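# Four Kinova arms build a three-block leaning arch

## Task

The arm feet sit on the table top (z about 0.72 m in the scene frame): arm1 at x +0.65, y 0 facing 180 deg; arm2 at x 0, y +0.65 facing -90 deg; arm3 at x -0.65, y 0 facing 0 deg; arm4 at x 0, y -0.65 facing +90 deg (angles counter-clockwise from +x). Use the three blocks to make an arch. Each of the two identical leaning blocks must stand upright on one of its ends (either end), resting flat on the table, and the two must tilt toward one another. The third block, the keystone, must sit centred between them on their slanted top faces, touching both with no gap at either contact. All three blocks must lie along one line. Any number of arms may help, but the arch must hold up by itself with no robot supporting it. Finish by opening the grippers and moving the arms away.

## Robot and tools

Robots: four identical Kinova Gen3 arms named arm1, arm2, arm3 and arm4, each with seven revolute joints, a Robotiq 2F-85 parallel two-finger gripper and one wrist camera (arm1_cam_wrist ... arm4_cam_wrist). The hand can reach roughly 1.0 m from the joint 1 axis. Feet are mounted on the table top at about z = 0.72 m, at the positions given in the task.

Frames: one shared scene frame, origin on the floor, +z up. The hand point lies midway between the fingertips; the hand's z axis runs out along the fingers and the fingers close along its y axis. No result line prints foot poses, so Cartesian positions must be inferred; calls themselves use only joint angles.

Joint meanings and sign conventions (all values are absolute angles in radians): joint1_rad, range -69.115 to 69.115, spins the whole arm about its vertical foot axis, positive is clockwise viewed from above, and at 0 the arm extends toward the direction its foot faces. joint2_rad, -2.249 to 2.249, is the shoulder: 0 is upright, positive tilts forward. joint3_rad, -69.115 to 69.115, twists the upper arm about its length. joint4_rad, -2.579 to 2.579, is the elbow: 0 is straight; with joint3 at 0, positive bends in the same sense as positive joint2. joint5_rad, -69.115 to 69.115, twists the forearm. joint6_rad, -2.099 to 2.099, is the wrist bend: 0 is straight; with joint5 at 0, positive bends like positive joint4. joint7_rad, -69.115 to 69.115, rolls the hand, positive counter-clockwise seen from behind the hand. gripper_m is the fingertip gap in metres, 0 (closed) to 0.085 (open). A joint counts as done within ±0.01 rad; the gripper within ±0.003 m.

Tool execute_actions: argument actions is a list holding one action or nothing. The action is an object keyed by arm name; each arm entry holds a single key joints, an object mapping any subset of the eight names above to absolute targets (not offsets). Arms listed in the same action start moving together and may finish at different moments; within one arm the joints slow together so a move from rest ends together. The path between two postures can sweep wide. An empty list just returns state and images. Optional cameras: list of camera names or all; omitted or null means all, [] means none. Any unknown key, name, or out-of-range number rejects the whole call and nothing moves. A joint or arm left out of an action may still be driving toward an earlier target. After a big move the arm may not yet have arrived when the result returns.

Results: state per robot including joint_positions, a pictures line naming cameras in image order, and joint_status per commanded key: done (often slightly off target; resending the same value won't move it), off_target (resting elsewhere, possibly still pushing), contact_stop or time_out (old target dropped, joint holds where it stopped), not_followed (a safety check withheld the targets; shown with a joint command not followed line and usually a cause: line; the arm may retry those targets on each later action until they pass), limit_stop_at_motor_heat (stopped by overheating; resend the target). on_its_own lists motion you did not command. Nothing reports arm-to-arm contact. If a result reports a stop, later motion calls in the same reply are skipped.

Tool wait: seconds, 0 to 10; commands nothing and returns the same as an empty execute_actions.

Tool zoom_image: camera (one wrist camera that had a full image in the latest result) and region [x0, y0, x1, y1] in pixels from the top-left corner, at most 504 by 504.

Tool read_manual: optional section, only "licences"; returns licence texts, moves nothing.

Tool finished_scene: scene, the integer number of the current scene. Irreversible; call it only once the arch stands unaided and the arms are clear. Replying without any tool call ends everything.

Hazards: the Gen3 does not halt on contact and can press hard. Load limits are 46.9 N m for joints 1 to 4 and 29.5 N m for joints 5 to 7, counting a held block's weight; reaching one causes a torque fault that freezes that arm and gripper for 10 s, each joint holding until retargeted. Pressing two robots together hard ends the run; the collision check may act too late and ignores one arm's gripper against another arm, so keep arms well apart. Holding loads heats motors while you deliberate: MOTOR HOT appears from 60 °C, and at 75 °C an OVER-TEMPERATURE FAULT makes the arm sag. Avoid dropping, slamming or sliding blocks, and never knock anything out of the work area. Loose blocks may occasionally get a small random push, so check the camera views before finishing.

Each tool is called after ">>>" in YAML: its name, and indented under it one key for each argument.

## Session

>>> execute_actions:
  actions: []

Scene clock: 0.00 s.
arm1.joint_positions: joint1_rad=-0.011 joint2_rad=-0.400 joint3_rad=-0.074 joint4_rad=+1.514 joint5_rad=-0.031 joint6_rad=+2.022 joint7_rad=+1.476 gripper_m=+0.085
arm1.joint_status: not commanded
arm1.hand: x=+0.5300 y=+0.0013 z=+1.2559 quat_wxyz=(-0.002, -1.000, -0.004, +0.000) (m; scene frame)
arm2.joint_positions: joint1_rad=-0.009 joint2_rad=-0.397 joint3_rad=-0.073 joint4_rad=+1.513 joint5_rad=-0.029 joint6_rad=+2.026 joint7_rad=+1.479 gripper_m=+0.085
arm2.joint_status: not commanded
arm2.hand: x=+0.0059 y=+0.5361 z=+1.2513 quat_wxyz=(+0.002, -0.700, -0.714, +0.007) (m; scene frame)
arm3.joint_positions: joint1_rad=-0.010 joint2_rad=-0.394 joint3_rad=-0.079 joint4_rad=+1.511 joint5_rad=-0.030 joint6_rad=+2.023 joint7_rad=+1.475 gripper_m=+0.085
arm3.joint_status: not commanded
arm3.hand: x=-0.5303 y=+0.0025 z=+1.2566 quat_wxyz=(+0.001, +0.016, -1.000, +0.000) (m; scene frame)
arm4.joint_positions: joint1_rad=-0.007 joint2_rad=-0.397 joint3_rad=-0.074 joint4_rad=+1.513 joint5_rad=-0.034 joint6_rad=+2.022 joint7_rad=+1.476 gripper_m=+0.085
arm4.joint_status: not commanded
arm4.hand: x=+0.0052 y=-0.5314 z=+1.3163 quat_wxyz=(+0.000, +0.691, -0.723, -0.002) (m; scene frame)
pictures: arm1_cam_wrist, arm2_cam_wrist, arm3_cam_wrist, arm4_cam_wrist
Images, in order (width x height): arm1_cam_wrist 504x504, arm2_cam_wrist 504x504, arm3_cam_wrist 504x504, arm4_cam_wrist 504x504.

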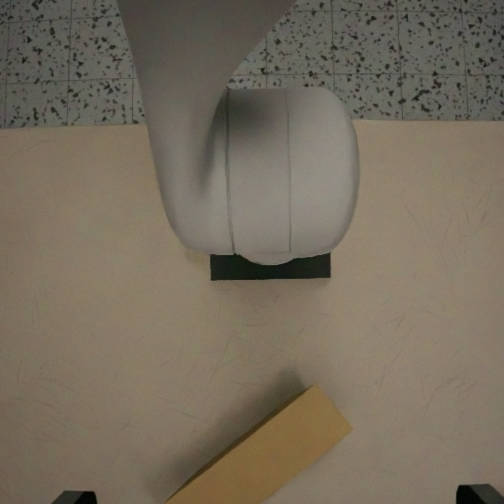

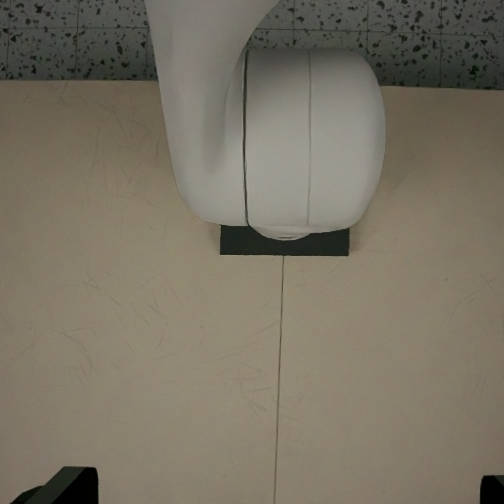

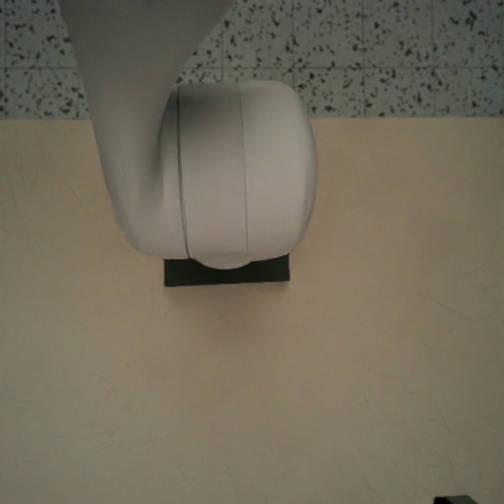

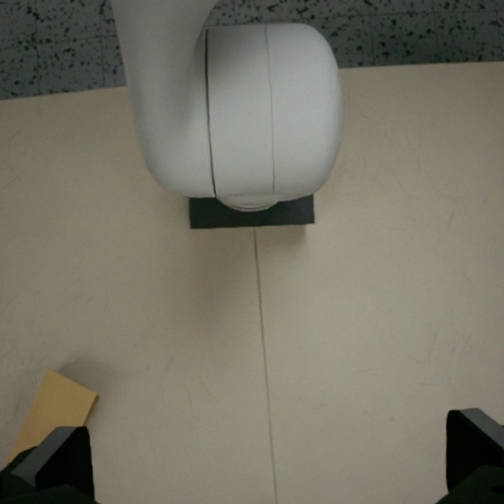

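>>> execute_actions:
  actions:
    - {"arm1":{"joints":{"joint1_rad":0,"joint2_rad":0.25,"joint3_rad":0,"joint4_rad":0.95,"joint5_rad":0,"joint6_rad":1.94,"joint7_rad":1.571}},"arm2":{"joints":{"joint1_rad":0,"joint2_rad":0.25,"joint3_rad":0,"joint4_rad":0.95,"joint5_rad":0,"joint6_rad":1.94,"joint7_rad":1.571}},"arm3":{"joints":{"joint1_rad":0,"joint2_rad":0.25,"joint3_rad":0,"joint4_rad":0.95,"joint5_rad":0,"joint6_rad":1.94,"joint7_rad":1.571}},"arm4":{"joints":{"joint1_rad":0,"joint2_rad":0.25,"joint3_rad":0,"joint4_rad":0.95,"joint5_rad":0,"joint6_rad":1.94,"joint7_rad":1.571}}}

Scene clock: 2.60 s.
arm1.joint_positions: joint1_rad=+0.000 joint2_rad=+0.250 joint3_rad=+0.000 joint4_rad=+0.950 joint5_rad=+0.000 joint6_rad=+1.940 joint7_rad=+1.571 gripper_m=+0.085
arm1.joint_status: all done
arm1.hand: x=+0.2523 y=+0.0227 z=+1.2501 quat_wxyz=(-0.002, -1.000, -0.005, -0.001) (m; scene frame)
arm2.joint_positions: joint1_rad=+0.000 joint2_rad=+0.250 joint3_rad=+0.000 joint4_rad=+0.950 joint5_rad=+0.000 joint6_rad=+1.940 joint7_rad=+1.571 gripper_m=+0.085
arm2.joint_status: all done
arm2.hand: x=-0.0112 y=+0.2575 z=+1.2487 quat_wxyz=(+0.000, -0.699, -0.715, +0.006) (m; scene frame)
arm3.joint_positions: joint1_rad=+0.000 joint2_rad=+0.250 joint3_rad=+0.000 joint4_rad=+0.950 joint5_rad=+0.000 joint6_rad=+1.940 joint7_rad=+1.571 gripper_m=+0.085
arm3.joint_status: all done
arm3.hand: x=-0.2531 y=-0.0136 z=+1.2515 quat_wxyz=(+0.000, +0.016, -1.000, -0.002) (m; scene frame)
arm4.joint_positions: joint1_rad=+0.000 joint2_rad=+0.250 joint3_rad=+0.000 joint4_rad=+0.950 joint5_rad=+0.000 joint6_rad=+1.940 joint7_rad=+1.571 gripper_m=+0.085
arm4.joint_status: all done
arm4.hand: x=+0.0407 y=-0.2556 z=+1.3116 quat_wxyz=(+0.000, +0.693, -0.721, -0.001) (m; scene frame)
pictures: arm1_cam_wrist, arm2_cam_wrist, arm3_cam_wrist, arm4_cam_wrist
Images, in order (width x height): arm1_cam_wrist 504x504, arm2_cam_wrist 504x504, arm3_cam_wrist 504x504, arm4_cam_wrist 504x504.

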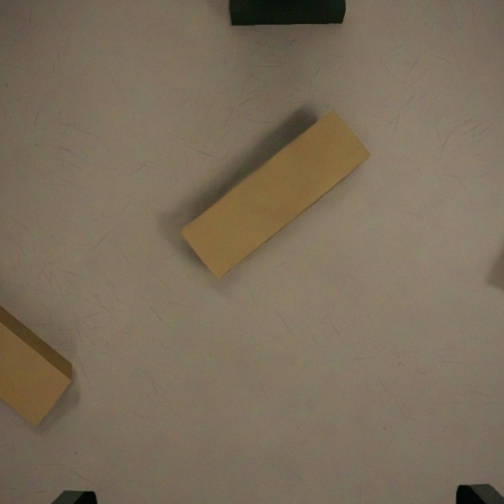

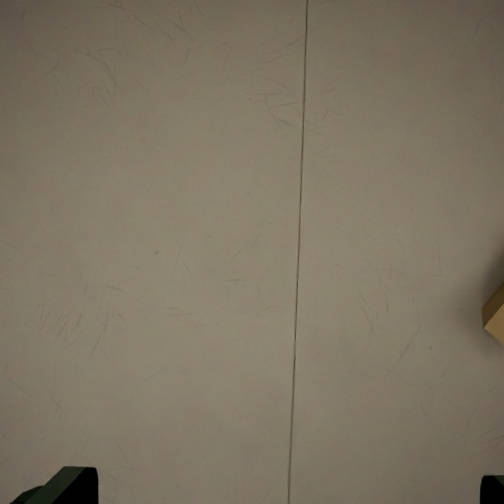

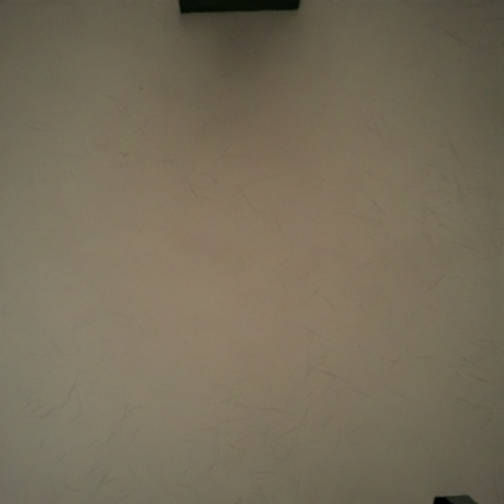

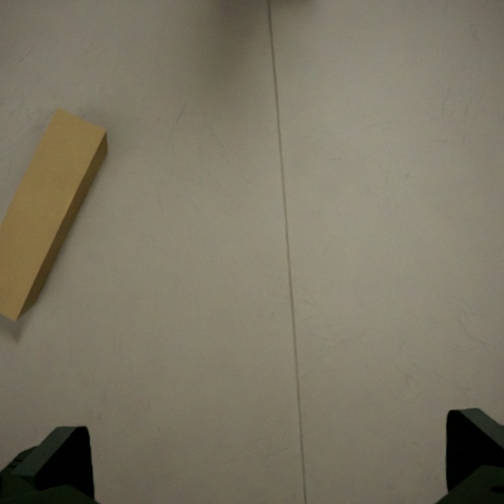

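>>> execute_actions:
  actions:
    - {"arm2":{"joints":{"joint1_rad":-0.62,"joint2_rad":0.4,"joint4_rad":0.9,"joint6_rad":1.8416}},"arm3":{"joints":{"joint2_rad":1.0,"joint4_rad":2.3,"joint6_rad":-1.55}},"arm4":{"joints":{"joint1_rad":0.61,"joint2_rad":0.4,"joint4_rad":0.9,"joint6_rad":1.8416}},"arm1":{"joints":{"joint2_rad":0.0,"joint4_rad":1.4,"joint6_rad":1.7416}}}

Scene clock: 7.27 s.
arm1.joint_positions: joint1_rad=+0.000 joint2_rad=+0.000 joint3_rad=+0.000 joint4_rad=+1.400 joint5_rad=+0.000 joint6_rad=+1.742 joint7_rad=+1.571 gripper_m=+0.085
arm1.joint_status: all done
arm1.hand: x=+0.3402 y=+0.0234 z=+1.2030 quat_wxyz=(-0.002, -1.000, -0.005, -0.002) (m; scene frame)
arm2.joint_positions: joint1_rad=-0.620 joint2_rad=+0.400 joint3_rad=+0.000 joint4_rad=+0.900 joint5_rad=+0.000 joint6_rad=+1.842 joint7_rad=+1.571 gripper_m=+0.085
arm2.joint_status: all done
arm2.hand: x=+0.2639 y=+0.2665 z=+1.1960 quat_wxyz=(+0.003, -0.448, -0.894, +0.005) (m; scene frame)
arm3.joint_positions: joint1_rad=+0.000 joint2_rad=+1.000 joint3_rad=+0.000 joint4_rad=+2.300 joint5_rad=+0.000 joint6_rad=-1.550 joint7_rad=+1.571 gripper_m=+0.085
arm3.joint_status: all done
arm3.hand: x=-0.0405 y=-0.0057 z=+0.9024 quat_wxyz=(-0.640, +0.011, -0.768, -0.011) (m; scene frame)
arm4.joint_positions: joint1_rad=+0.610 joint2_rad=+0.400 joint3_rad=+0.000 joint4_rad=+0.900 joint5_rad=+0.000 joint6_rad=+1.842 joint7_rad=+1.571 gripper_m=+0.085
arm4.joint_status: all done
arm4.hand: x=+0.3022 y=-0.2951 z=+1.2615 quat_wxyz=(+0.000, +0.445, -0.896, +0.000) (m; scene frame)
pictures: arm1_cam_wrist, arm2_cam_wrist, arm3_cam_wrist, arm4_cam_wrist
Images, in order (width x height): arm1_cam_wrist 504x504, arm2_cam_wrist 504x504, arm3_cam_wrist 504x504, arm4_cam_wrist 504x504.

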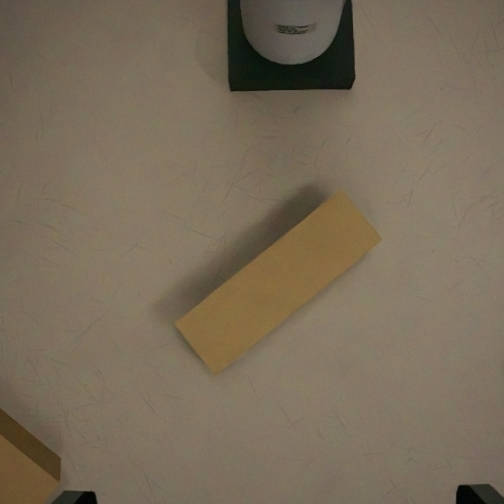

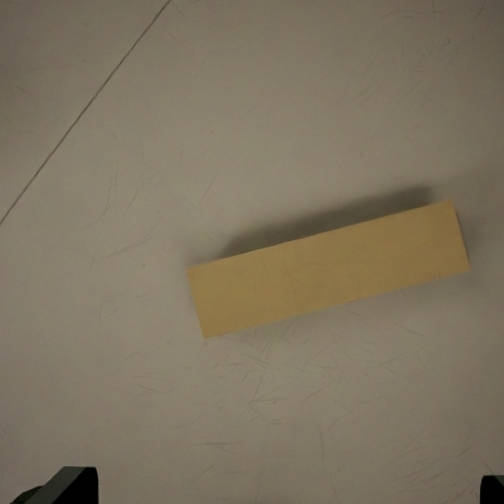

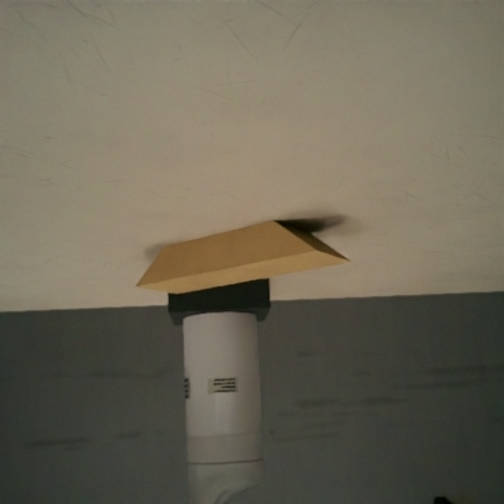

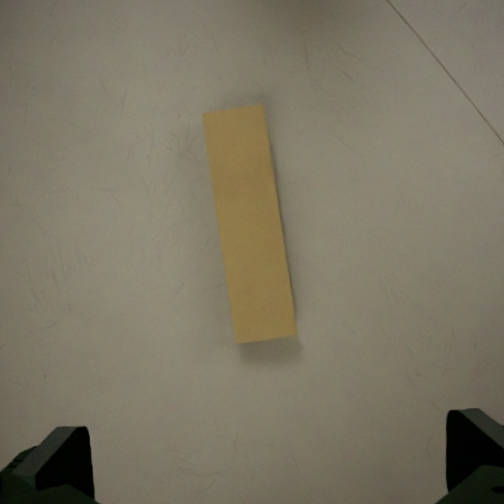

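>>> execute_actions:
  actions:
    - {"arm2":{"joints":{"joint1_rad":-0.71,"joint2_rad":0.498,"joint4_rad":1.864,"joint6_rad":0.78,"joint7_rad":0.16}},"arm3":{"joints":{"joint1_rad":0.5}},"arm4":{"joints":{"joint2_rad":0.601,"joint4_rad":1.984,"joint6_rad":0.557,"joint7_rad":1.69}},"arm1":{"joints":{"joint1_rad":-0.027,"joint2_rad":0.223,"joint4_rad":2.377,"joint6_rad":0.542,"joint7_rad":0.64}}}

Scene clock: 11.27 s.
arm1.joint_positions: joint1_rad=-0.027 joint2_rad=+0.223 joint3_rad=+0.000 joint4_rad=+2.377 joint5_rad=+0.000 joint6_rad=+0.542 joint7_rad=+0.640 gripper_m=+0.085
arm1.joint_status: all done
arm1.hand: x=+0.3958 y=+0.0158 z=+0.8700 quat_wxyz=(-0.001, -0.902, +0.432, -0.003) (m; scene frame)
arm2.joint_positions: joint1_rad=-0.710 joint2_rad=+0.498 joint3_rad=+0.000 joint4_rad=+1.864 joint5_rad=+0.000 joint6_rad=+0.780 joint7_rad=+0.160 gripper_m=+0.085
arm2.joint_status: all done
arm2.hand: x=+0.2647 y=+0.3225 z=+0.8700 quat_wxyz=(-0.001, -0.902, -0.431, +0.006) (m; scene frame)
arm3.joint_positions: joint1_rad=+0.500 joint2_rad=+1.000 joint3_rad=+0.000 joint4_rad=+2.300 joint5_rad=+0.000 joint6_rad=-1.550 joint7_rad=+1.571 gripper_m=+0.085
arm3.joint_status: all done
arm3.hand: x=-0.1178 y=-0.2981 z=+0.9015 quat_wxyz=(-0.623, -0.179, -0.747, +0.148) (m; scene frame)
arm4.joint_positions: joint1_rad=+0.610 joint2_rad=+0.601 joint3_rad=+0.000 joint4_rad=+1.984 joint5_rad=+0.000 joint6_rad=+0.557 joint7_rad=+1.690 gripper_m=+0.085
arm4.joint_status: all done
arm4.hand: x=+0.2640 y=-0.3453 z=+0.8700 quat_wxyz=(+0.000, +0.497, -0.868, +0.000) (m; scene frame)
pictures: arm1_cam_wrist, arm2_cam_wrist, arm3_cam_wrist, arm4_cam_wrist
Images, in order (width x height): arm1_cam_wrist 504x504, arm2_cam_wrist 504x504, arm3_cam_wrist 504x504, arm4_cam_wrist 504x504.

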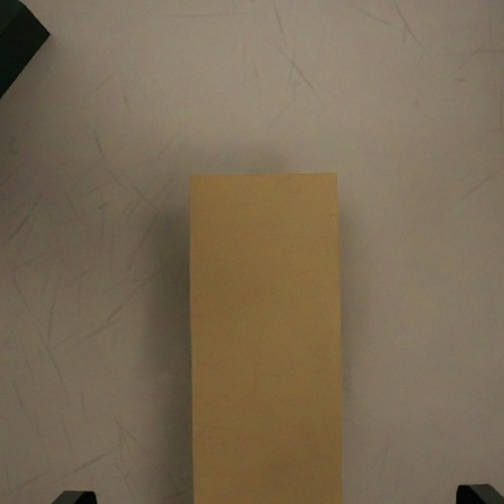

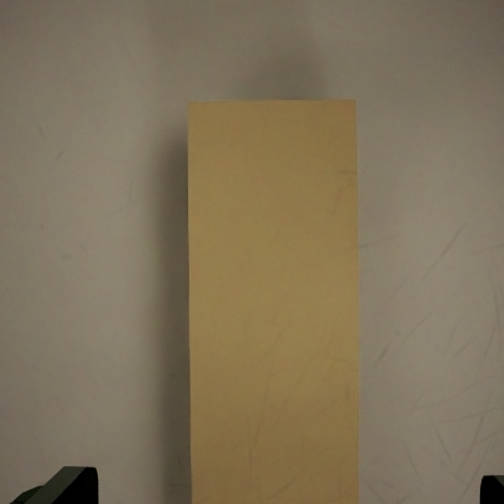

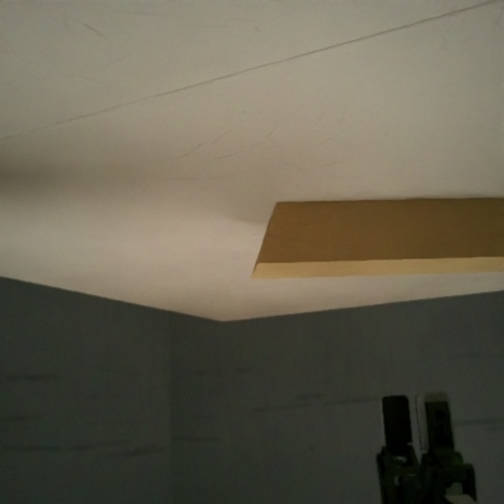

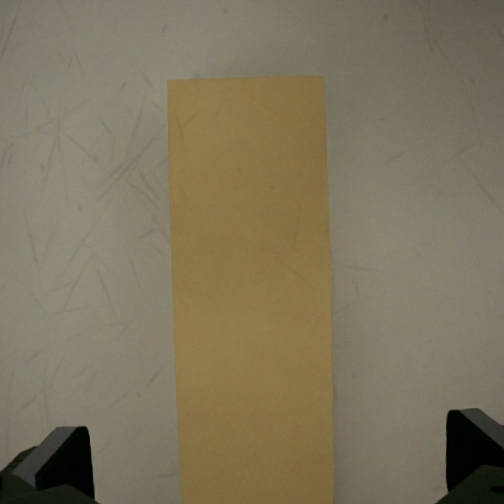

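>>> execute_actions:
  actions:
    - {"arm2":{"joints":{"joint2_rad":0.74,"joint4_rad":1.964,"joint6_rad":0.4376}},"arm3":{"joints":{"joint1_rad":0.38}},"arm4":{"joints":{"joint1_rad":0.621,"joint2_rad":0.89,"joint4_rad":2.004,"joint6_rad":0.2474,"joint7_rad":1.705}},"arm1":{"joints":{"joint1_rad":-0.017,"joint2_rad":0.668,"joint4_rad":2.501,"joint6_rad":-0.028,"joint7_rad":0.65}}}

>>> execute_actions:
  actions:
    - {"arm2":{"joints":{"gripper_m":0.04}},"arm4":{"joints":{"gripper_m":0.04}},"arm1":{"joints":{"gripper_m":0.04}}}
  cameras: ["arm3_cam_wrist"]

>>> execute_actions:
  actions:
    - {"arm2":{"joints":{"joint2_rad":0.3,"joint4_rad":1.8,"joint6_rad":1.04}},"arm3":{"joints":{"joint1_rad":0.0,"joint2_rad":0.6,"joint4_rad":2.55,"joint6_rad":-1.4}},"arm4":{"joints":{"joint2_rad":0.4,"joint4_rad":1.9,"joint6_rad":0.84}},"arm1":{"joints":{"joint2_rad":0.223,"joint4_rad":2.377,"joint6_rad":0.542}}}

Scene clock: 13.90 s.
arm1.joint_positions: joint1_rad=-0.017 joint2_rad=+0.668 joint3_rad=+0.000 joint4_rad=+2.501 joint5_rad=+0.000 joint6_rad=-0.028 joint7_rad=+0.650 gripper_m=+0.085
arm1.joint_status: all done
arm1.hand: x=+0.3992 y=+0.0179 z=+0.7452 quat_wxyz=(-0.001, -0.902, +0.432, -0.002) (m; scene frame)
arm2.joint_positions: joint1_rad=-0.710 joint2_rad=+0.740 joint3_rad=+0.000 joint4_rad=+1.964 joint5_rad=+0.000 joint6_rad=+0.438 joint7_rad=+0.160 gripper_m=+0.085
arm2.joint_status: all done
arm2.hand: x=+0.2602 y=+0.3253 z=+0.7499 quat_wxyz=(-0.001, -0.902, -0.431, +0.006) (m; scene frame)
arm3.joint_positions: joint1_rad=+0.380 joint2_rad=+1.000 joint3_rad=+0.000 joint4_rad=+2.300 joint5_rad=+0.000 joint6_rad=-1.550 joint7_rad=+1.571 gripper_m=+0.085
arm3.joint_status: all done
arm3.hand: x=-0.0860 y=-0.2320 z=+0.9017 quat_wxyz=(-0.630, -0.134, -0.757, +0.110) (m; scene frame)
arm4.joint_positions: joint1_rad=+0.621 joint2_rad=+0.890 joint3_rad=+0.000 joint4_rad=+2.004 joint5_rad=+0.000 joint6_rad=+0.247 joint7_rad=+1.705 gripper_m=+0.085
arm4.joint_status: all done
arm4.hand: x=+0.2674 y=-0.3481 z=+0.7500 quat_wxyz=(+0.000, +0.499, -0.867, +0.000) (m; scene frame)
pictures: arm1_cam_wrist, arm2_cam_wrist, arm3_cam_wrist, arm4_cam_wrist
Images, in order (width x height): arm1_cam_wrist 504x504, arm2_cam_wrist 504x504, arm3_cam_wrist 504x504, arm4_cam_wrist 504x504.

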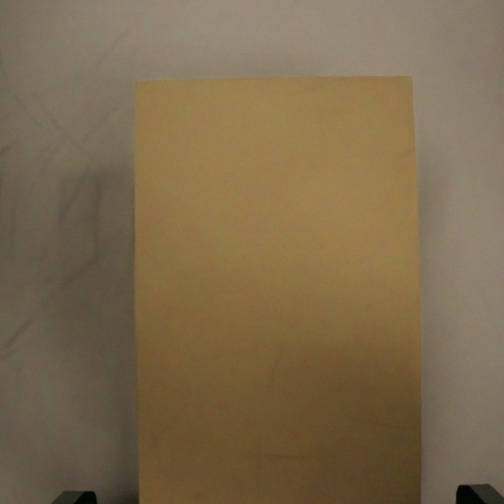

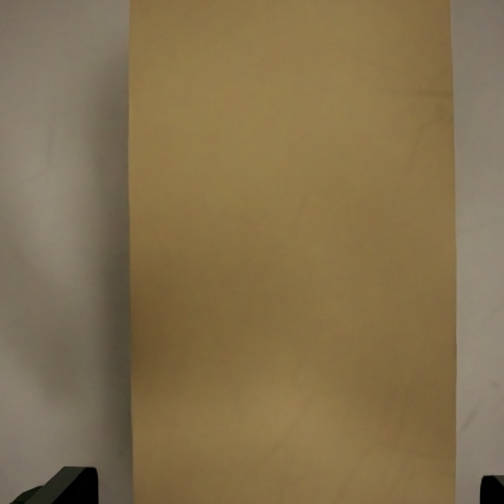

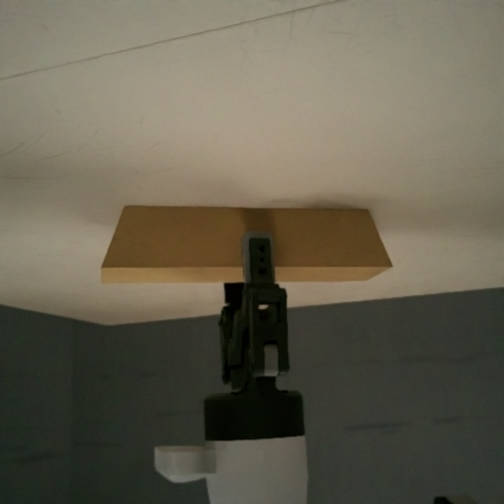

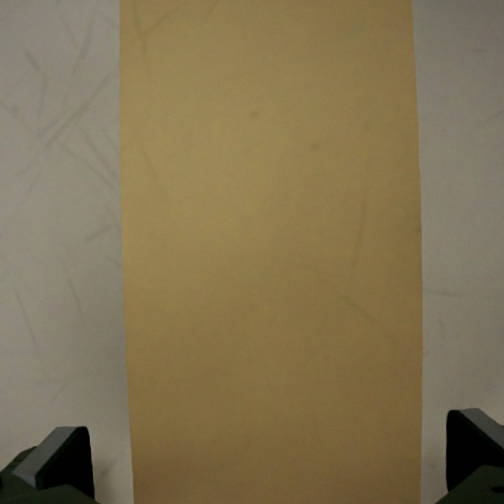

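Scene clock: 14.73 s.
arm1.joint_positions: joint1_rad=-0.017 joint2_rad=+0.665 joint3_rad=+0.000 joint4_rad=+2.502 joint5_rad=+0.000 joint6_rad=-0.027 joint7_rad=+0.650 gripper_m=+0.058
arm1.joint_status: gripper_m off_target (ended at +0.058, target +0.040)
arm1.hand: x=+0.3992 y=+0.0179 z=+0.7458 quat_wxyz=(-0.001, -0.902, +0.432, -0.002) (m; scene frame)
arm2.joint_positions: joint1_rad=-0.710 joint2_rad=+0.738 joint3_rad=+0.000 joint4_rad=+1.964 joint5_rad=+0.000 joint6_rad=+0.438 joint7_rad=+0.160 gripper_m=+0.059
arm2.joint_status: gripper_m off_target (ended at +0.059, target +0.040)
arm2.hand: x=+0.2606 y=+0.3249 z=+0.7507 quat_wxyz=(-0.002, -0.902, -0.432, +0.006) (m; scene frame)
arm3.joint_positions: joint1_rad=+0.380 joint2_rad=+1.000 joint3_rad=+0.000 joint4_rad=+2.300 joint5_rad=+0.000 joint6_rad=-1.550 joint7_rad=+1.571 gripper_m=+0.085
arm3.joint_status: not commanded
arm3.hand: x=-0.0860 y=-0.2320 z=+0.9017 quat_wxyz=(-0.630, -0.134, -0.757, +0.110) (m; scene frame)
arm4.joint_positions: joint1_rad=+0.621 joint2_rad=+0.888 joint3_rad=+0.000 joint4_rad=+2.004 joint5_rad=+0.000 joint6_rad=+0.248 joint7_rad=+1.705 gripper_m=+0.058
arm4.joint_status: gripper_m off_target (ended at +0.058, target +0.040)
arm4.hand: x=+0.2675 y=-0.3479 z=+0.7506 quat_wxyz=(+0.000, +0.499, -0.867, +0.000) (m; scene frame)
pictures: arm3_cam_wrist
Images, in order (width x height): arm3_cam_wrist 504x504.

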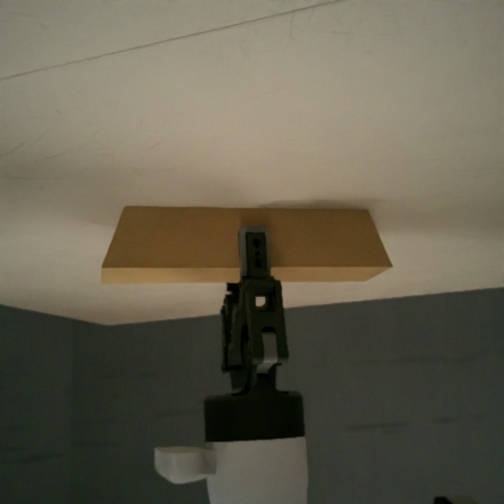

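Scene clock: 16.57 s.
arm1.joint_positions: joint1_rad=-0.017 joint2_rad=+0.224 joint3_rad=+0.000 joint4_rad=+2.377 joint5_rad=+0.000 joint6_rad=+0.542 joint7_rad=+0.650 gripper_m=+0.058
arm1.joint_status: all done
arm1.hand: x=+0.3963 y=+0.0184 z=+0.8697 quat_wxyz=(-0.001, -0.902, +0.432, -0.003) (m; scene frame)
arm2.joint_positions: joint1_rad=-0.710 joint2_rad=+0.303 joint3_rad=+0.000 joint4_rad=+1.802 joint5_rad=+0.000 joint6_rad=+1.040 joint7_rad=+0.160 gripper_m=+0.059
arm2.joint_status: all done
arm2.hand: x=+0.2477 y=+0.3431 z=+0.9656 quat_wxyz=(+0.000, -0.902, -0.431, +0.006) (m; scene frame)
arm3.joint_positions: joint1_rad=+0.000 joint2_rad=+0.600 joint3_rad=+0.000 joint4_rad=+2.550 joint5_rad=+0.000 joint6_rad=-1.400 joint7_rad=+1.571 gripper_m=+0.085
arm3.joint_status: all done
arm3.hand: x=-0.1098 y=-0.0083 z=+1.0184 quat_wxyz=(-0.640, +0.011, -0.768, -0.011) (m; scene frame)
arm4.joint_positions: joint1_rad=+0.621 joint2_rad=+0.402 joint3_rad=+0.000 joint4_rad=+1.901 joint5_rad=+0.000 joint6_rad=+0.840 joint7_rad=+1.705 gripper_m=+0.058
arm4.joint_status: all done
arm4.hand: x=+0.2638 y=-0.3528 z=+0.9671 quat_wxyz=(+0.001, +0.499, -0.867, +0.000) (m; scene frame)
pictures: arm1_cam_wrist, arm2_cam_wrist, arm3_cam_wrist, arm4_cam_wrist
Images, in order (width x height): arm1_cam_wrist 504x504, arm2_cam_wrist 504x504, arm3_cam_wrist 504x504, arm4_cam_wrist 504x504.

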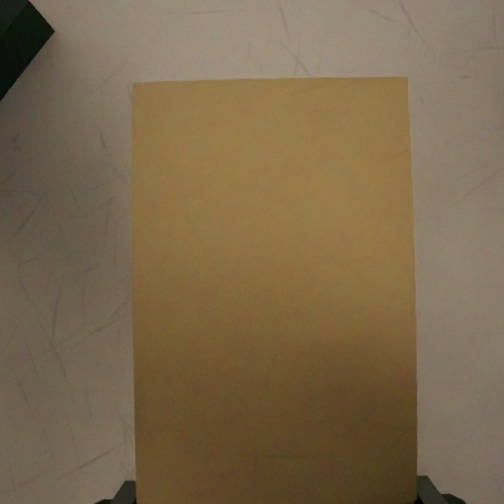

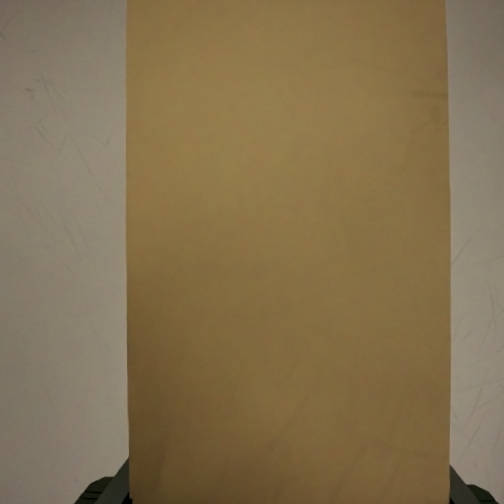

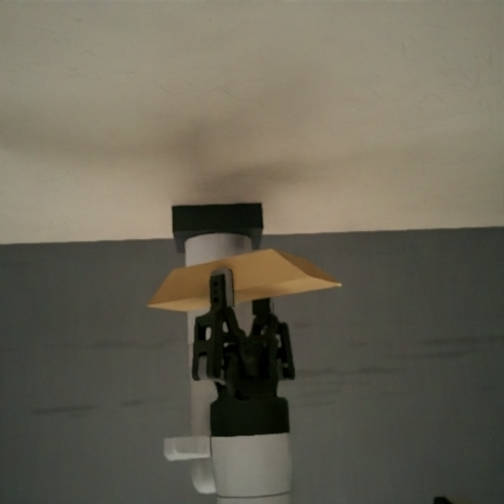

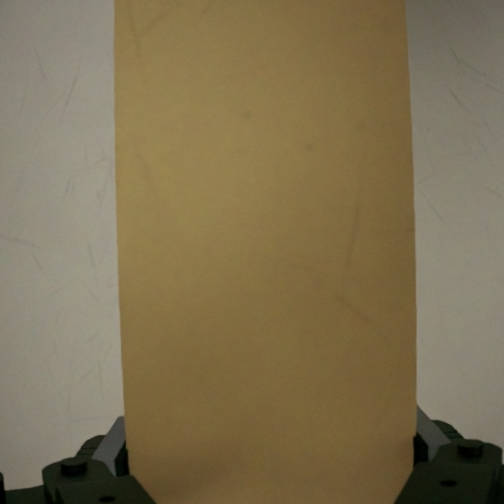

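>>> execute_actions:
  actions:
    - {"arm2":{"joints":{"joint1_rad":-0.014,"joint2_rad":0.3,"joint4_rad":2.4,"joint6_rad":-0.78,"joint7_rad":1.571}},"arm3":{"joints":{"joint2_rad":-1.3,"joint4_rad":2.4,"joint6_rad":0.95}},"arm4":{"joints":{"joint1_rad":-0.077,"joint2_rad":0.4,"joint4_rad":2.4,"joint6_rad":-0.88,"joint7_rad":1.571}},"arm1":{"joints":{"joint1_rad":-0.03,"joint2_rad":-0.1,"joint4_rad":1.8,"joint6_rad":1.44,"joint7_rad":0.0}}}
  cameras: []

>>> execute_actions:
  actions:
    - {"arm2":{"joints":{"joint2_rad":1.083,"joint4_rad":2.4855,"joint6_rad":-1.649}},"arm4":{"joints":{"joint2_rad":1.279,"joint4_rad":2.402,"joint6_rad":-1.761}}}

Scene clock: 21.00 s.
arm1.joint_positions: joint1_rad=-0.030 joint2_rad=-0.099 joint3_rad=+0.000 joint4_rad=+1.801 joint5_rad=+0.000 joint6_rad=+1.440 joint7_rad=+0.000 gripper_m=+0.058
arm1.joint_status: all done
arm1.hand: x=+0.3799 y=+0.0153 z=+1.1067 quat_wxyz=(+0.000, -0.721, +0.693, -0.003) (m; scene frame)
arm2.joint_positions: joint1_rad=-0.014 joint2_rad=+0.304 joint3_rad=+0.000 joint4_rad=+2.403 joint5_rad=+0.000 joint6_rad=-0.777 joint7_rad=+1.571 gripper_m=+0.059
arm2.joint_status: all done
arm2.hand: x=-0.0021 y=+0.1038 z=+1.0463 quat_wxyz=(-0.409, -0.567, -0.592, +0.400) (m; scene frame)
arm3.joint_positions: joint1_rad=+0.000 joint2_rad=-1.300 joint3_rad=+0.000 joint4_rad=+2.400 joint5_rad=+0.000 joint6_rad=+0.950 joint7_rad=+1.571 gripper_m=+0.085
arm3.joint_status: all done
arm3.hand: x=-0.4997 y=-0.0212 z=+1.1532 quat_wxyz=(-0.518, +0.013, -0.855, -0.010) (m; scene frame)
arm4.joint_positions: joint1_rad=-0.077 joint2_rad=+0.402 joint3_rad=+0.000 joint4_rad=+2.402 joint5_rad=+0.000 joint6_rad=-0.878 joint7_rad=+1.571 gripper_m=+0.058
arm4.joint_status: all done
arm4.hand: x=+0.0038 y=-0.0907 z=+1.0835 quat_wxyz=(-0.396, +0.591, -0.570, -0.411) (m; scene frame)
pictures: none
No camera images: the call's "cameras" was empty. Leave "cameras" out to get every camera's image.

Scene clock: 23.33 s.
arm1.joint_positions: joint1_rad=-0.030 joint2_rad=-0.099 joint3_rad=+0.000 joint4_rad=+1.801 joint5_rad=+0.000 joint6_rad=+1.440 joint7_rad=+0.000 gripper_m=+0.058
arm1.joint_status: not commanded
arm1.hand: x=+0.3799 y=+0.0153 z=+1.1067 quat_wxyz=(+0.000, -0.721, +0.693, -0.003) (m; scene frame)
arm2.joint_positions: joint1_rad=-0.014 joint2_rad=+1.087 joint3_rad=+0.000 joint4_rad=+2.487 joint5_rad=+0.000 joint6_rad=-1.646 joint7_rad=+1.571 gripper_m=+0.059
arm2.joint_status: all done
arm2.hand: x=-0.0047 y=+0.1195 z=+0.8408 quat_wxyz=(-0.410, -0.567, -0.592, +0.401) (m; scene frame)
arm3.joint_positions: joint1_rad=+0.000 joint2_rad=-1.300 joint3_rad=+0.000 joint4_rad=+2.400 joint5_rad=+0.000 joint6_rad=+0.950 joint7_rad=+1.571 gripper_m=+0.085
arm3.joint_status: not commanded
arm3.hand: x=-0.4997 y=-0.0212 z=+1.1532 quat_wxyz=(-0.518, +0.013, -0.855, -0.010) (m; scene frame)
arm4.joint_positions: joint1_rad=-0.077 joint2_rad=+1.281 joint3_rad=+0.000 joint4_rad=+2.403 joint5_rad=+0.000 joint6_rad=-1.759 joint7_rad=+1.571 gripper_m=+0.058
arm4.joint_status: all done
arm4.hand: x=+0.0047 y=-0.1184 z=+0.8443 quat_wxyz=(-0.396, +0.591, -0.569, -0.412) (m; scene frame)
pictures: arm1_cam_wrist, arm2_cam_wrist, arm3_cam_wrist, arm4_cam_wrist
Images, in order (width x height): arm1_cam_wrist 504x504, arm2_cam_wrist 504x504, arm3_cam_wrist 504x504, arm4_cam_wrist 504x504.

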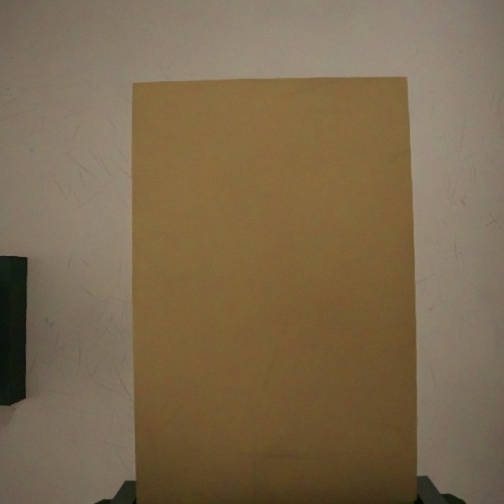

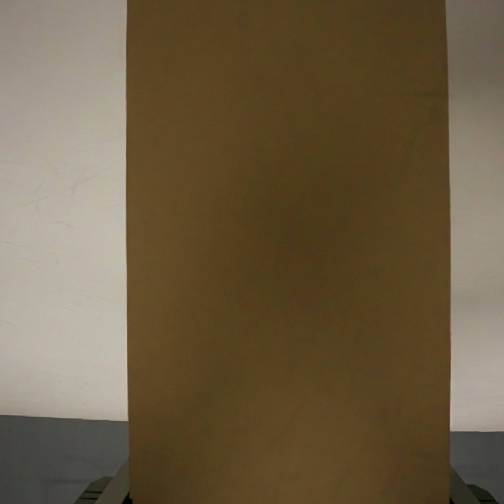

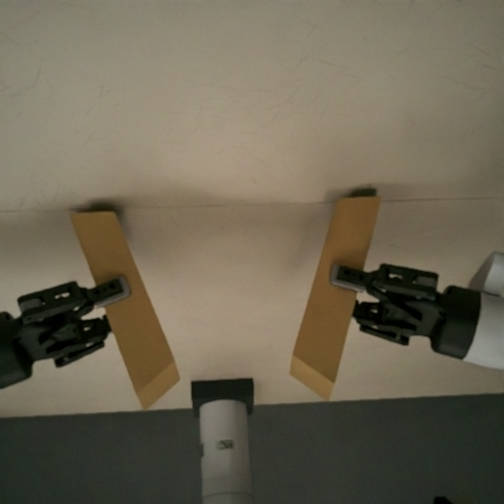

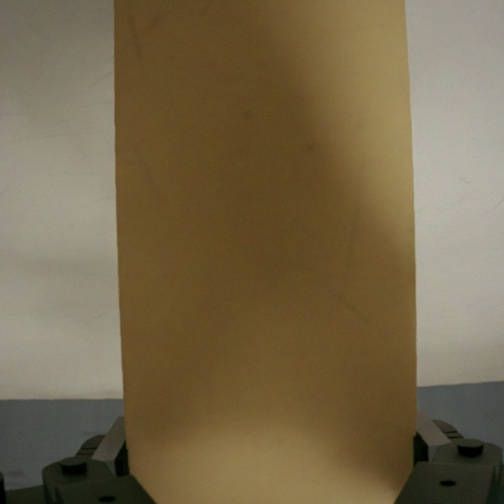

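>>> execute_actions:
  actions:
    - {"arm2":{"joints":{"joint2_rad":1.1256,"joint4_rad":2.472,"joint6_rad":-1.678,"joint7_rad":1.56}},"arm4":{"joints":{"joint2_rad":1.315,"joint4_rad":2.382,"joint6_rad":-1.777}},"arm1":{"joints":{"joint2_rad":0.928,"joint4_rad":0.55,"joint6_rad":1.663}},"arm3":{"joints":{"joint6_rad":0.9}}}
  cameras: ["arm3_cam_wrist","arm1_cam_wrist"]

>>> zoom_image:
  camera: "arm3_cam_wrist"
  region: [50,130,410,230]

Scene clock: 26.57 s.
arm1.joint_positions: joint1_rad=-0.030 joint2_rad=+0.929 joint3_rad=+0.000 joint4_rad=+0.551 joint5_rad=+0.000 joint6_rad=+1.663 joint7_rad=+0.000 gripper_m=+0.058
arm1.joint_status: all done
arm1.hand: x=+0.0008 y=-0.0003 z=+1.0077 quat_wxyz=(+0.001, -0.721, +0.693, -0.003) (m; scene frame)
arm2.joint_positions: joint1_rad=-0.014 joint2_rad=+1.129 joint3_rad=+0.000 joint4_rad=+2.473 joint5_rad=+0.000 joint6_rad=-1.675 joint7_rad=+1.560 gripper_m=+0.059
arm2.joint_status: all done
arm2.hand: x=-0.0048 y=+0.1197 z=+0.8287 quat_wxyz=(-0.412, -0.570, -0.589, +0.399) (m; scene frame)
arm3.joint_positions: joint1_rad=+0.000 joint2_rad=-1.300 joint3_rad=+0.000 joint4_rad=+2.400 joint5_rad=+0.000 joint6_rad=+0.900 joint7_rad=+1.571 gripper_m=+0.085
arm3.joint_status: all done
arm3.hand: x=-0.4928 y=-0.0210 z=+1.1672 quat_wxyz=(-0.540, +0.013, -0.842, -0.010) (m; scene frame)
arm4.joint_positions: joint1_rad=-0.077 joint2_rad=+1.317 joint3_rad=+0.000 joint4_rad=+2.383 joint5_rad=+0.000 joint6_rad=-1.775 joint7_rad=+1.571 gripper_m=+0.058
arm4.joint_status: all done
arm4.hand: x=+0.0047 y=-0.1186 z=+0.8323 quat_wxyz=(-0.396, +0.591, -0.569, -0.412) (m; scene frame)
pictures: arm1_cam_wrist, arm3_cam_wrist
Images, in order (width x height): arm1_cam_wrist 504x504, arm3_cam_wrist 504x504.

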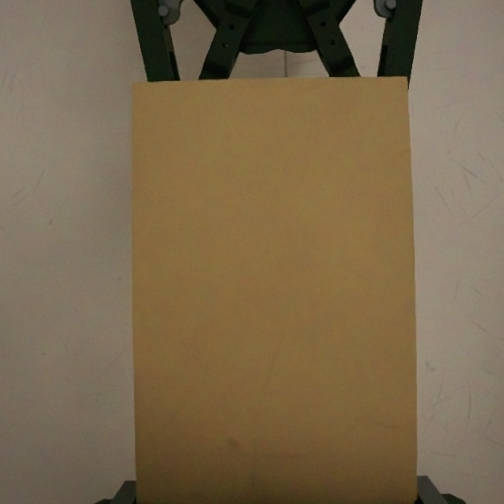

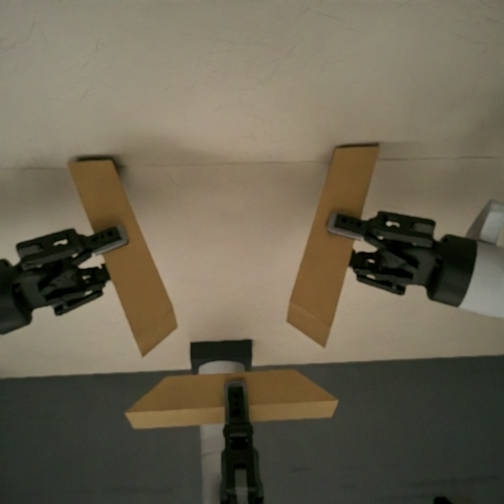

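Region (50, 130, 410, 230) of arm3_cam_wrist's 504x504 image, scaled by 1.400.

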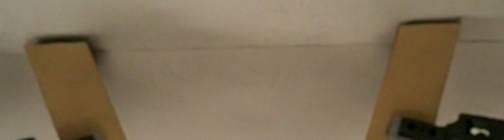

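>>> execute_actions:
  actions:
    - {"arm1":{"joints":{"joint2_rad":0.9257,"joint4_rad":0.7088,"joint6_rad":1.507}}}
  cameras: ["arm3_cam_wrist","arm1_cam_wrist"]

>>> zoom_image:
  camera: "arm3_cam_wrist"
  region: [110,270,350,410]

>>> zoom_image:
  camera: "arm3_cam_wrist"
  region: [50,130,150,200]

>>> zoom_image:
  camera: "arm3_cam_wrist"
  region: [310,120,410,190]

Scene clock: 28.17 s.
arm1.joint_positions: joint1_rad=-0.030 joint2_rad=+0.927 joint3_rad=+0.000 joint4_rad=+0.710 joint5_rad=+0.000 joint6_rad=+1.507 joint7_rad=+0.000 gripper_m=+0.058
arm1.joint_status: all done
arm1.hand: x=+0.0012 y=-0.0005 z=+0.9592 quat_wxyz=(+0.001, -0.721, +0.693, -0.004) (m; scene frame)
arm2.joint_positions: joint1_rad=-0.014 joint2_rad=+1.129 joint3_rad=+0.000 joint4_rad=+2.473 joint5_rad=+0.000 joint6_rad=-1.675 joint7_rad=+1.560 gripper_m=+0.059
arm2.joint_status: not commanded
arm2.hand: x=-0.0048 y=+0.1197 z=+0.8287 quat_wxyz=(-0.412, -0.570, -0.589, +0.399) (m; scene frame)
arm3.joint_positions: joint1_rad=+0.000 joint2_rad=-1.300 joint3_rad=+0.000 joint4_rad=+2.400 joint5_rad=+0.000 joint6_rad=+0.900 joint7_rad=+1.571 gripper_m=+0.085
arm3.joint_status: not commanded
arm3.hand: x=-0.4928 y=-0.0210 z=+1.1672 quat_wxyz=(-0.540, +0.013, -0.842, -0.010) (m; scene frame)
arm4.joint_positions: joint1_rad=-0.077 joint2_rad=+1.317 joint3_rad=+0.000 joint4_rad=+2.383 joint5_rad=+0.000 joint6_rad=-1.775 joint7_rad=+1.571 gripper_m=+0.058
arm4.joint_status: not commanded
arm4.hand: x=+0.0047 y=-0.1186 z=+0.8323 quat_wxyz=(-0.396, +0.591, -0.569, -0.412) (m; scene frame)
pictures: arm1_cam_wrist, arm3_cam_wrist
Images, in order (width x height): arm1_cam_wrist 504x504, arm3_cam_wrist 504x504.

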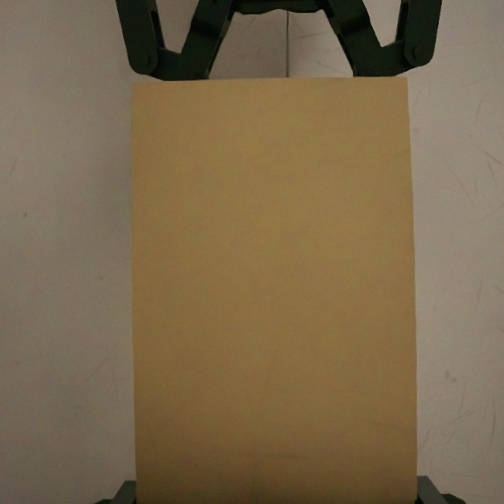

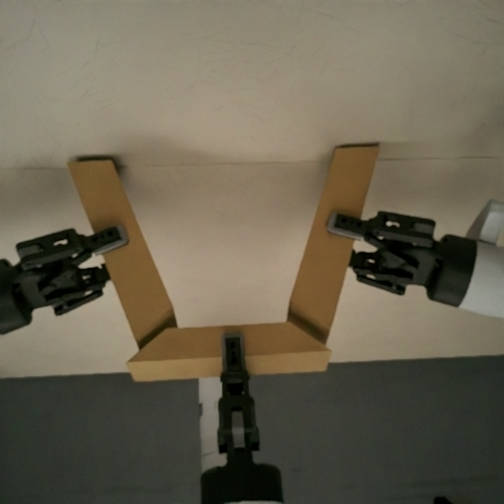

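Region (110, 270, 350, 410) of arm3_cam_wrist's 504x504 image, scaled by 2.100; it fills the top 294 rows of this view, and the rest is white.

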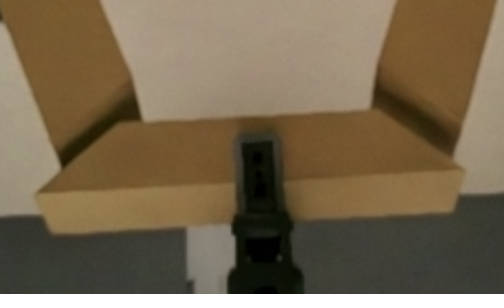

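Region (50, 130, 150, 200) of arm3_cam_wrist's 504x504 image, scaled by 5.040; it fills the top 353 rows of this view, and the rest is white.

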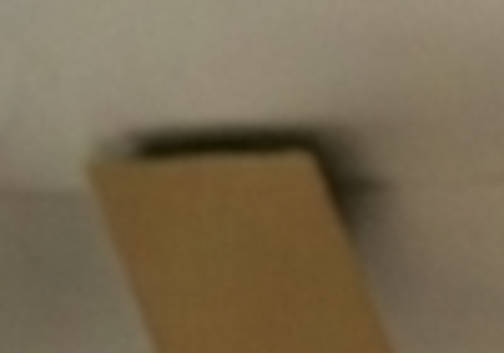

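Region (310, 120, 410, 190) of arm3_cam_wrist's 504x504 image, scaled by 5.040; it fills the top 353 rows of this view, and the rest is white.

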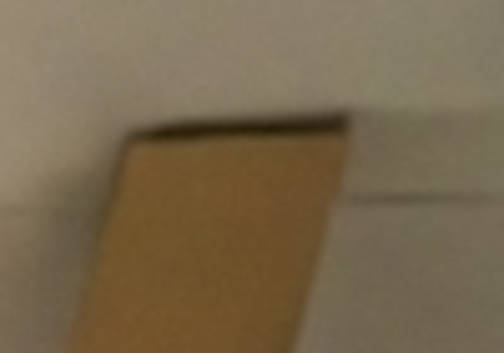

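>>> execute_actions:
  actions:
    - {"arm2":{"joints":{"joint2_rad":1.1526,"joint4_rad":2.467,"joint6_rad":-1.715}},"arm4":{"joints":{"joint2_rad":1.3417,"joint4_rad":2.3845,"joint6_rad":-1.806}},"arm1":{"joints":{"joint2_rad":0.9285,"joint4_rad":0.751,"joint6_rad":1.462}}}
  cameras: ["arm3_cam_wrist","arm1_cam_wrist"]

>>> zoom_image:
  camera: "arm3_cam_wrist"
  region: [110,270,350,410]

>>> zoom_image:
  camera: "arm3_cam_wrist"
  region: [50,130,150,200]

>>> zoom_image:
  camera: "arm3_cam_wrist"
  region: [310,120,410,190]

Scene clock: 29.57 s.
arm1.joint_positions: joint1_rad=-0.030 joint2_rad=+0.930 joint3_rad=+0.000 joint4_rad=+0.752 joint5_rad=+0.000 joint6_rad=+1.462 joint7_rad=+0.000 gripper_m=+0.058
arm1.joint_status: all done
arm1.hand: x=+0.0018 y=-0.0005 z=+0.9442 quat_wxyz=(+0.001, -0.721, +0.693, -0.004) (m; scene frame)
arm2.joint_positions: joint1_rad=-0.014 joint2_rad=+1.156 joint3_rad=+0.000 joint4_rad=+2.468 joint5_rad=+0.000 joint6_rad=-1.712 joint7_rad=+1.560 gripper_m=+0.059
arm2.joint_status: all done
arm2.hand: x=-0.0048 y=+0.1195 z=+0.8259 quat_wxyz=(-0.416, -0.567, -0.586, +0.403) (m; scene frame)
arm3.joint_positions: joint1_rad=+0.000 joint2_rad=-1.300 joint3_rad=+0.000 joint4_rad=+2.400 joint5_rad=+0.000 joint6_rad=+0.900 joint7_rad=+1.571 gripper_m=+0.085
arm3.joint_status: not commanded
arm3.hand: x=-0.4928 y=-0.0210 z=+1.1672 quat_wxyz=(-0.540, +0.013, -0.842, -0.010) (m; scene frame)
arm4.joint_positions: joint1_rad=-0.077 joint2_rad=+1.344 joint3_rad=+0.000 joint4_rad=+2.385 joint5_rad=+0.000 joint6_rad=-1.804 joint7_rad=+1.571 gripper_m=+0.058
arm4.joint_status: all done
arm4.hand: x=+0.0049 y=-0.1237 z=+0.8263 quat_wxyz=(-0.396, +0.591, -0.569, -0.412) (m; scene frame)
pictures: arm1_cam_wrist, arm3_cam_wrist
Images, in order (width x height): arm1_cam_wrist 504x504, arm3_cam_wrist 504x504.

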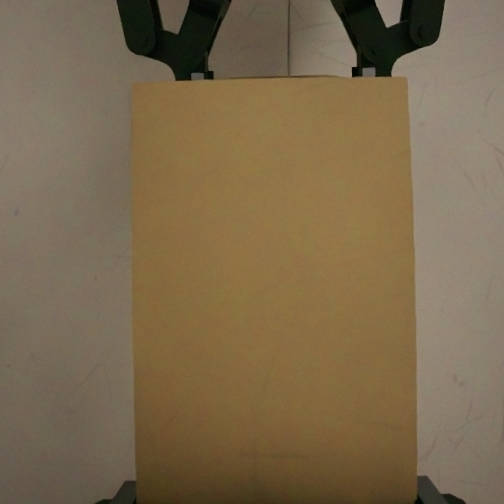

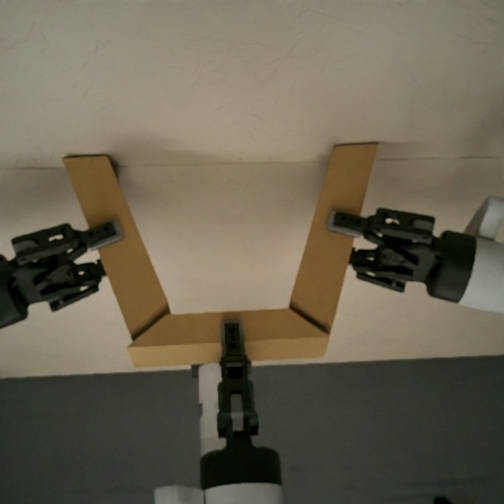

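Region (110, 270, 350, 410) of arm3_cam_wrist's 504x504 image, scaled by 2.100; it fills the top 294 rows of this view, and the rest is white.

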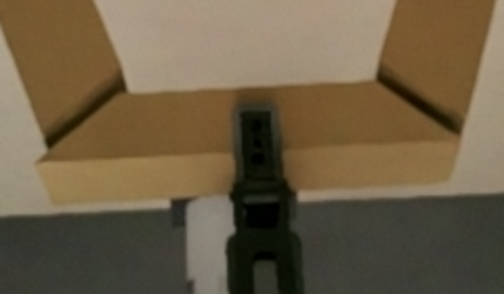

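Region (50, 130, 150, 200) of arm3_cam_wrist's 504x504 image, scaled by 5.040; it fills the top 353 rows of this view, and the rest is white.

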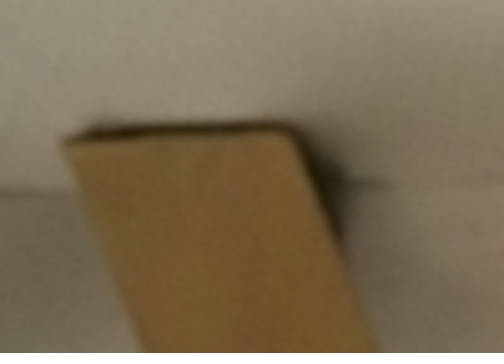

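Region (310, 120, 410, 190) of arm3_cam_wrist's 504x504 image, scaled by 5.040; it fills the top 353 rows of this view, and the rest is white.

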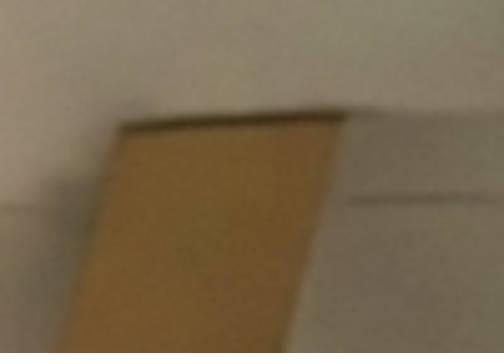

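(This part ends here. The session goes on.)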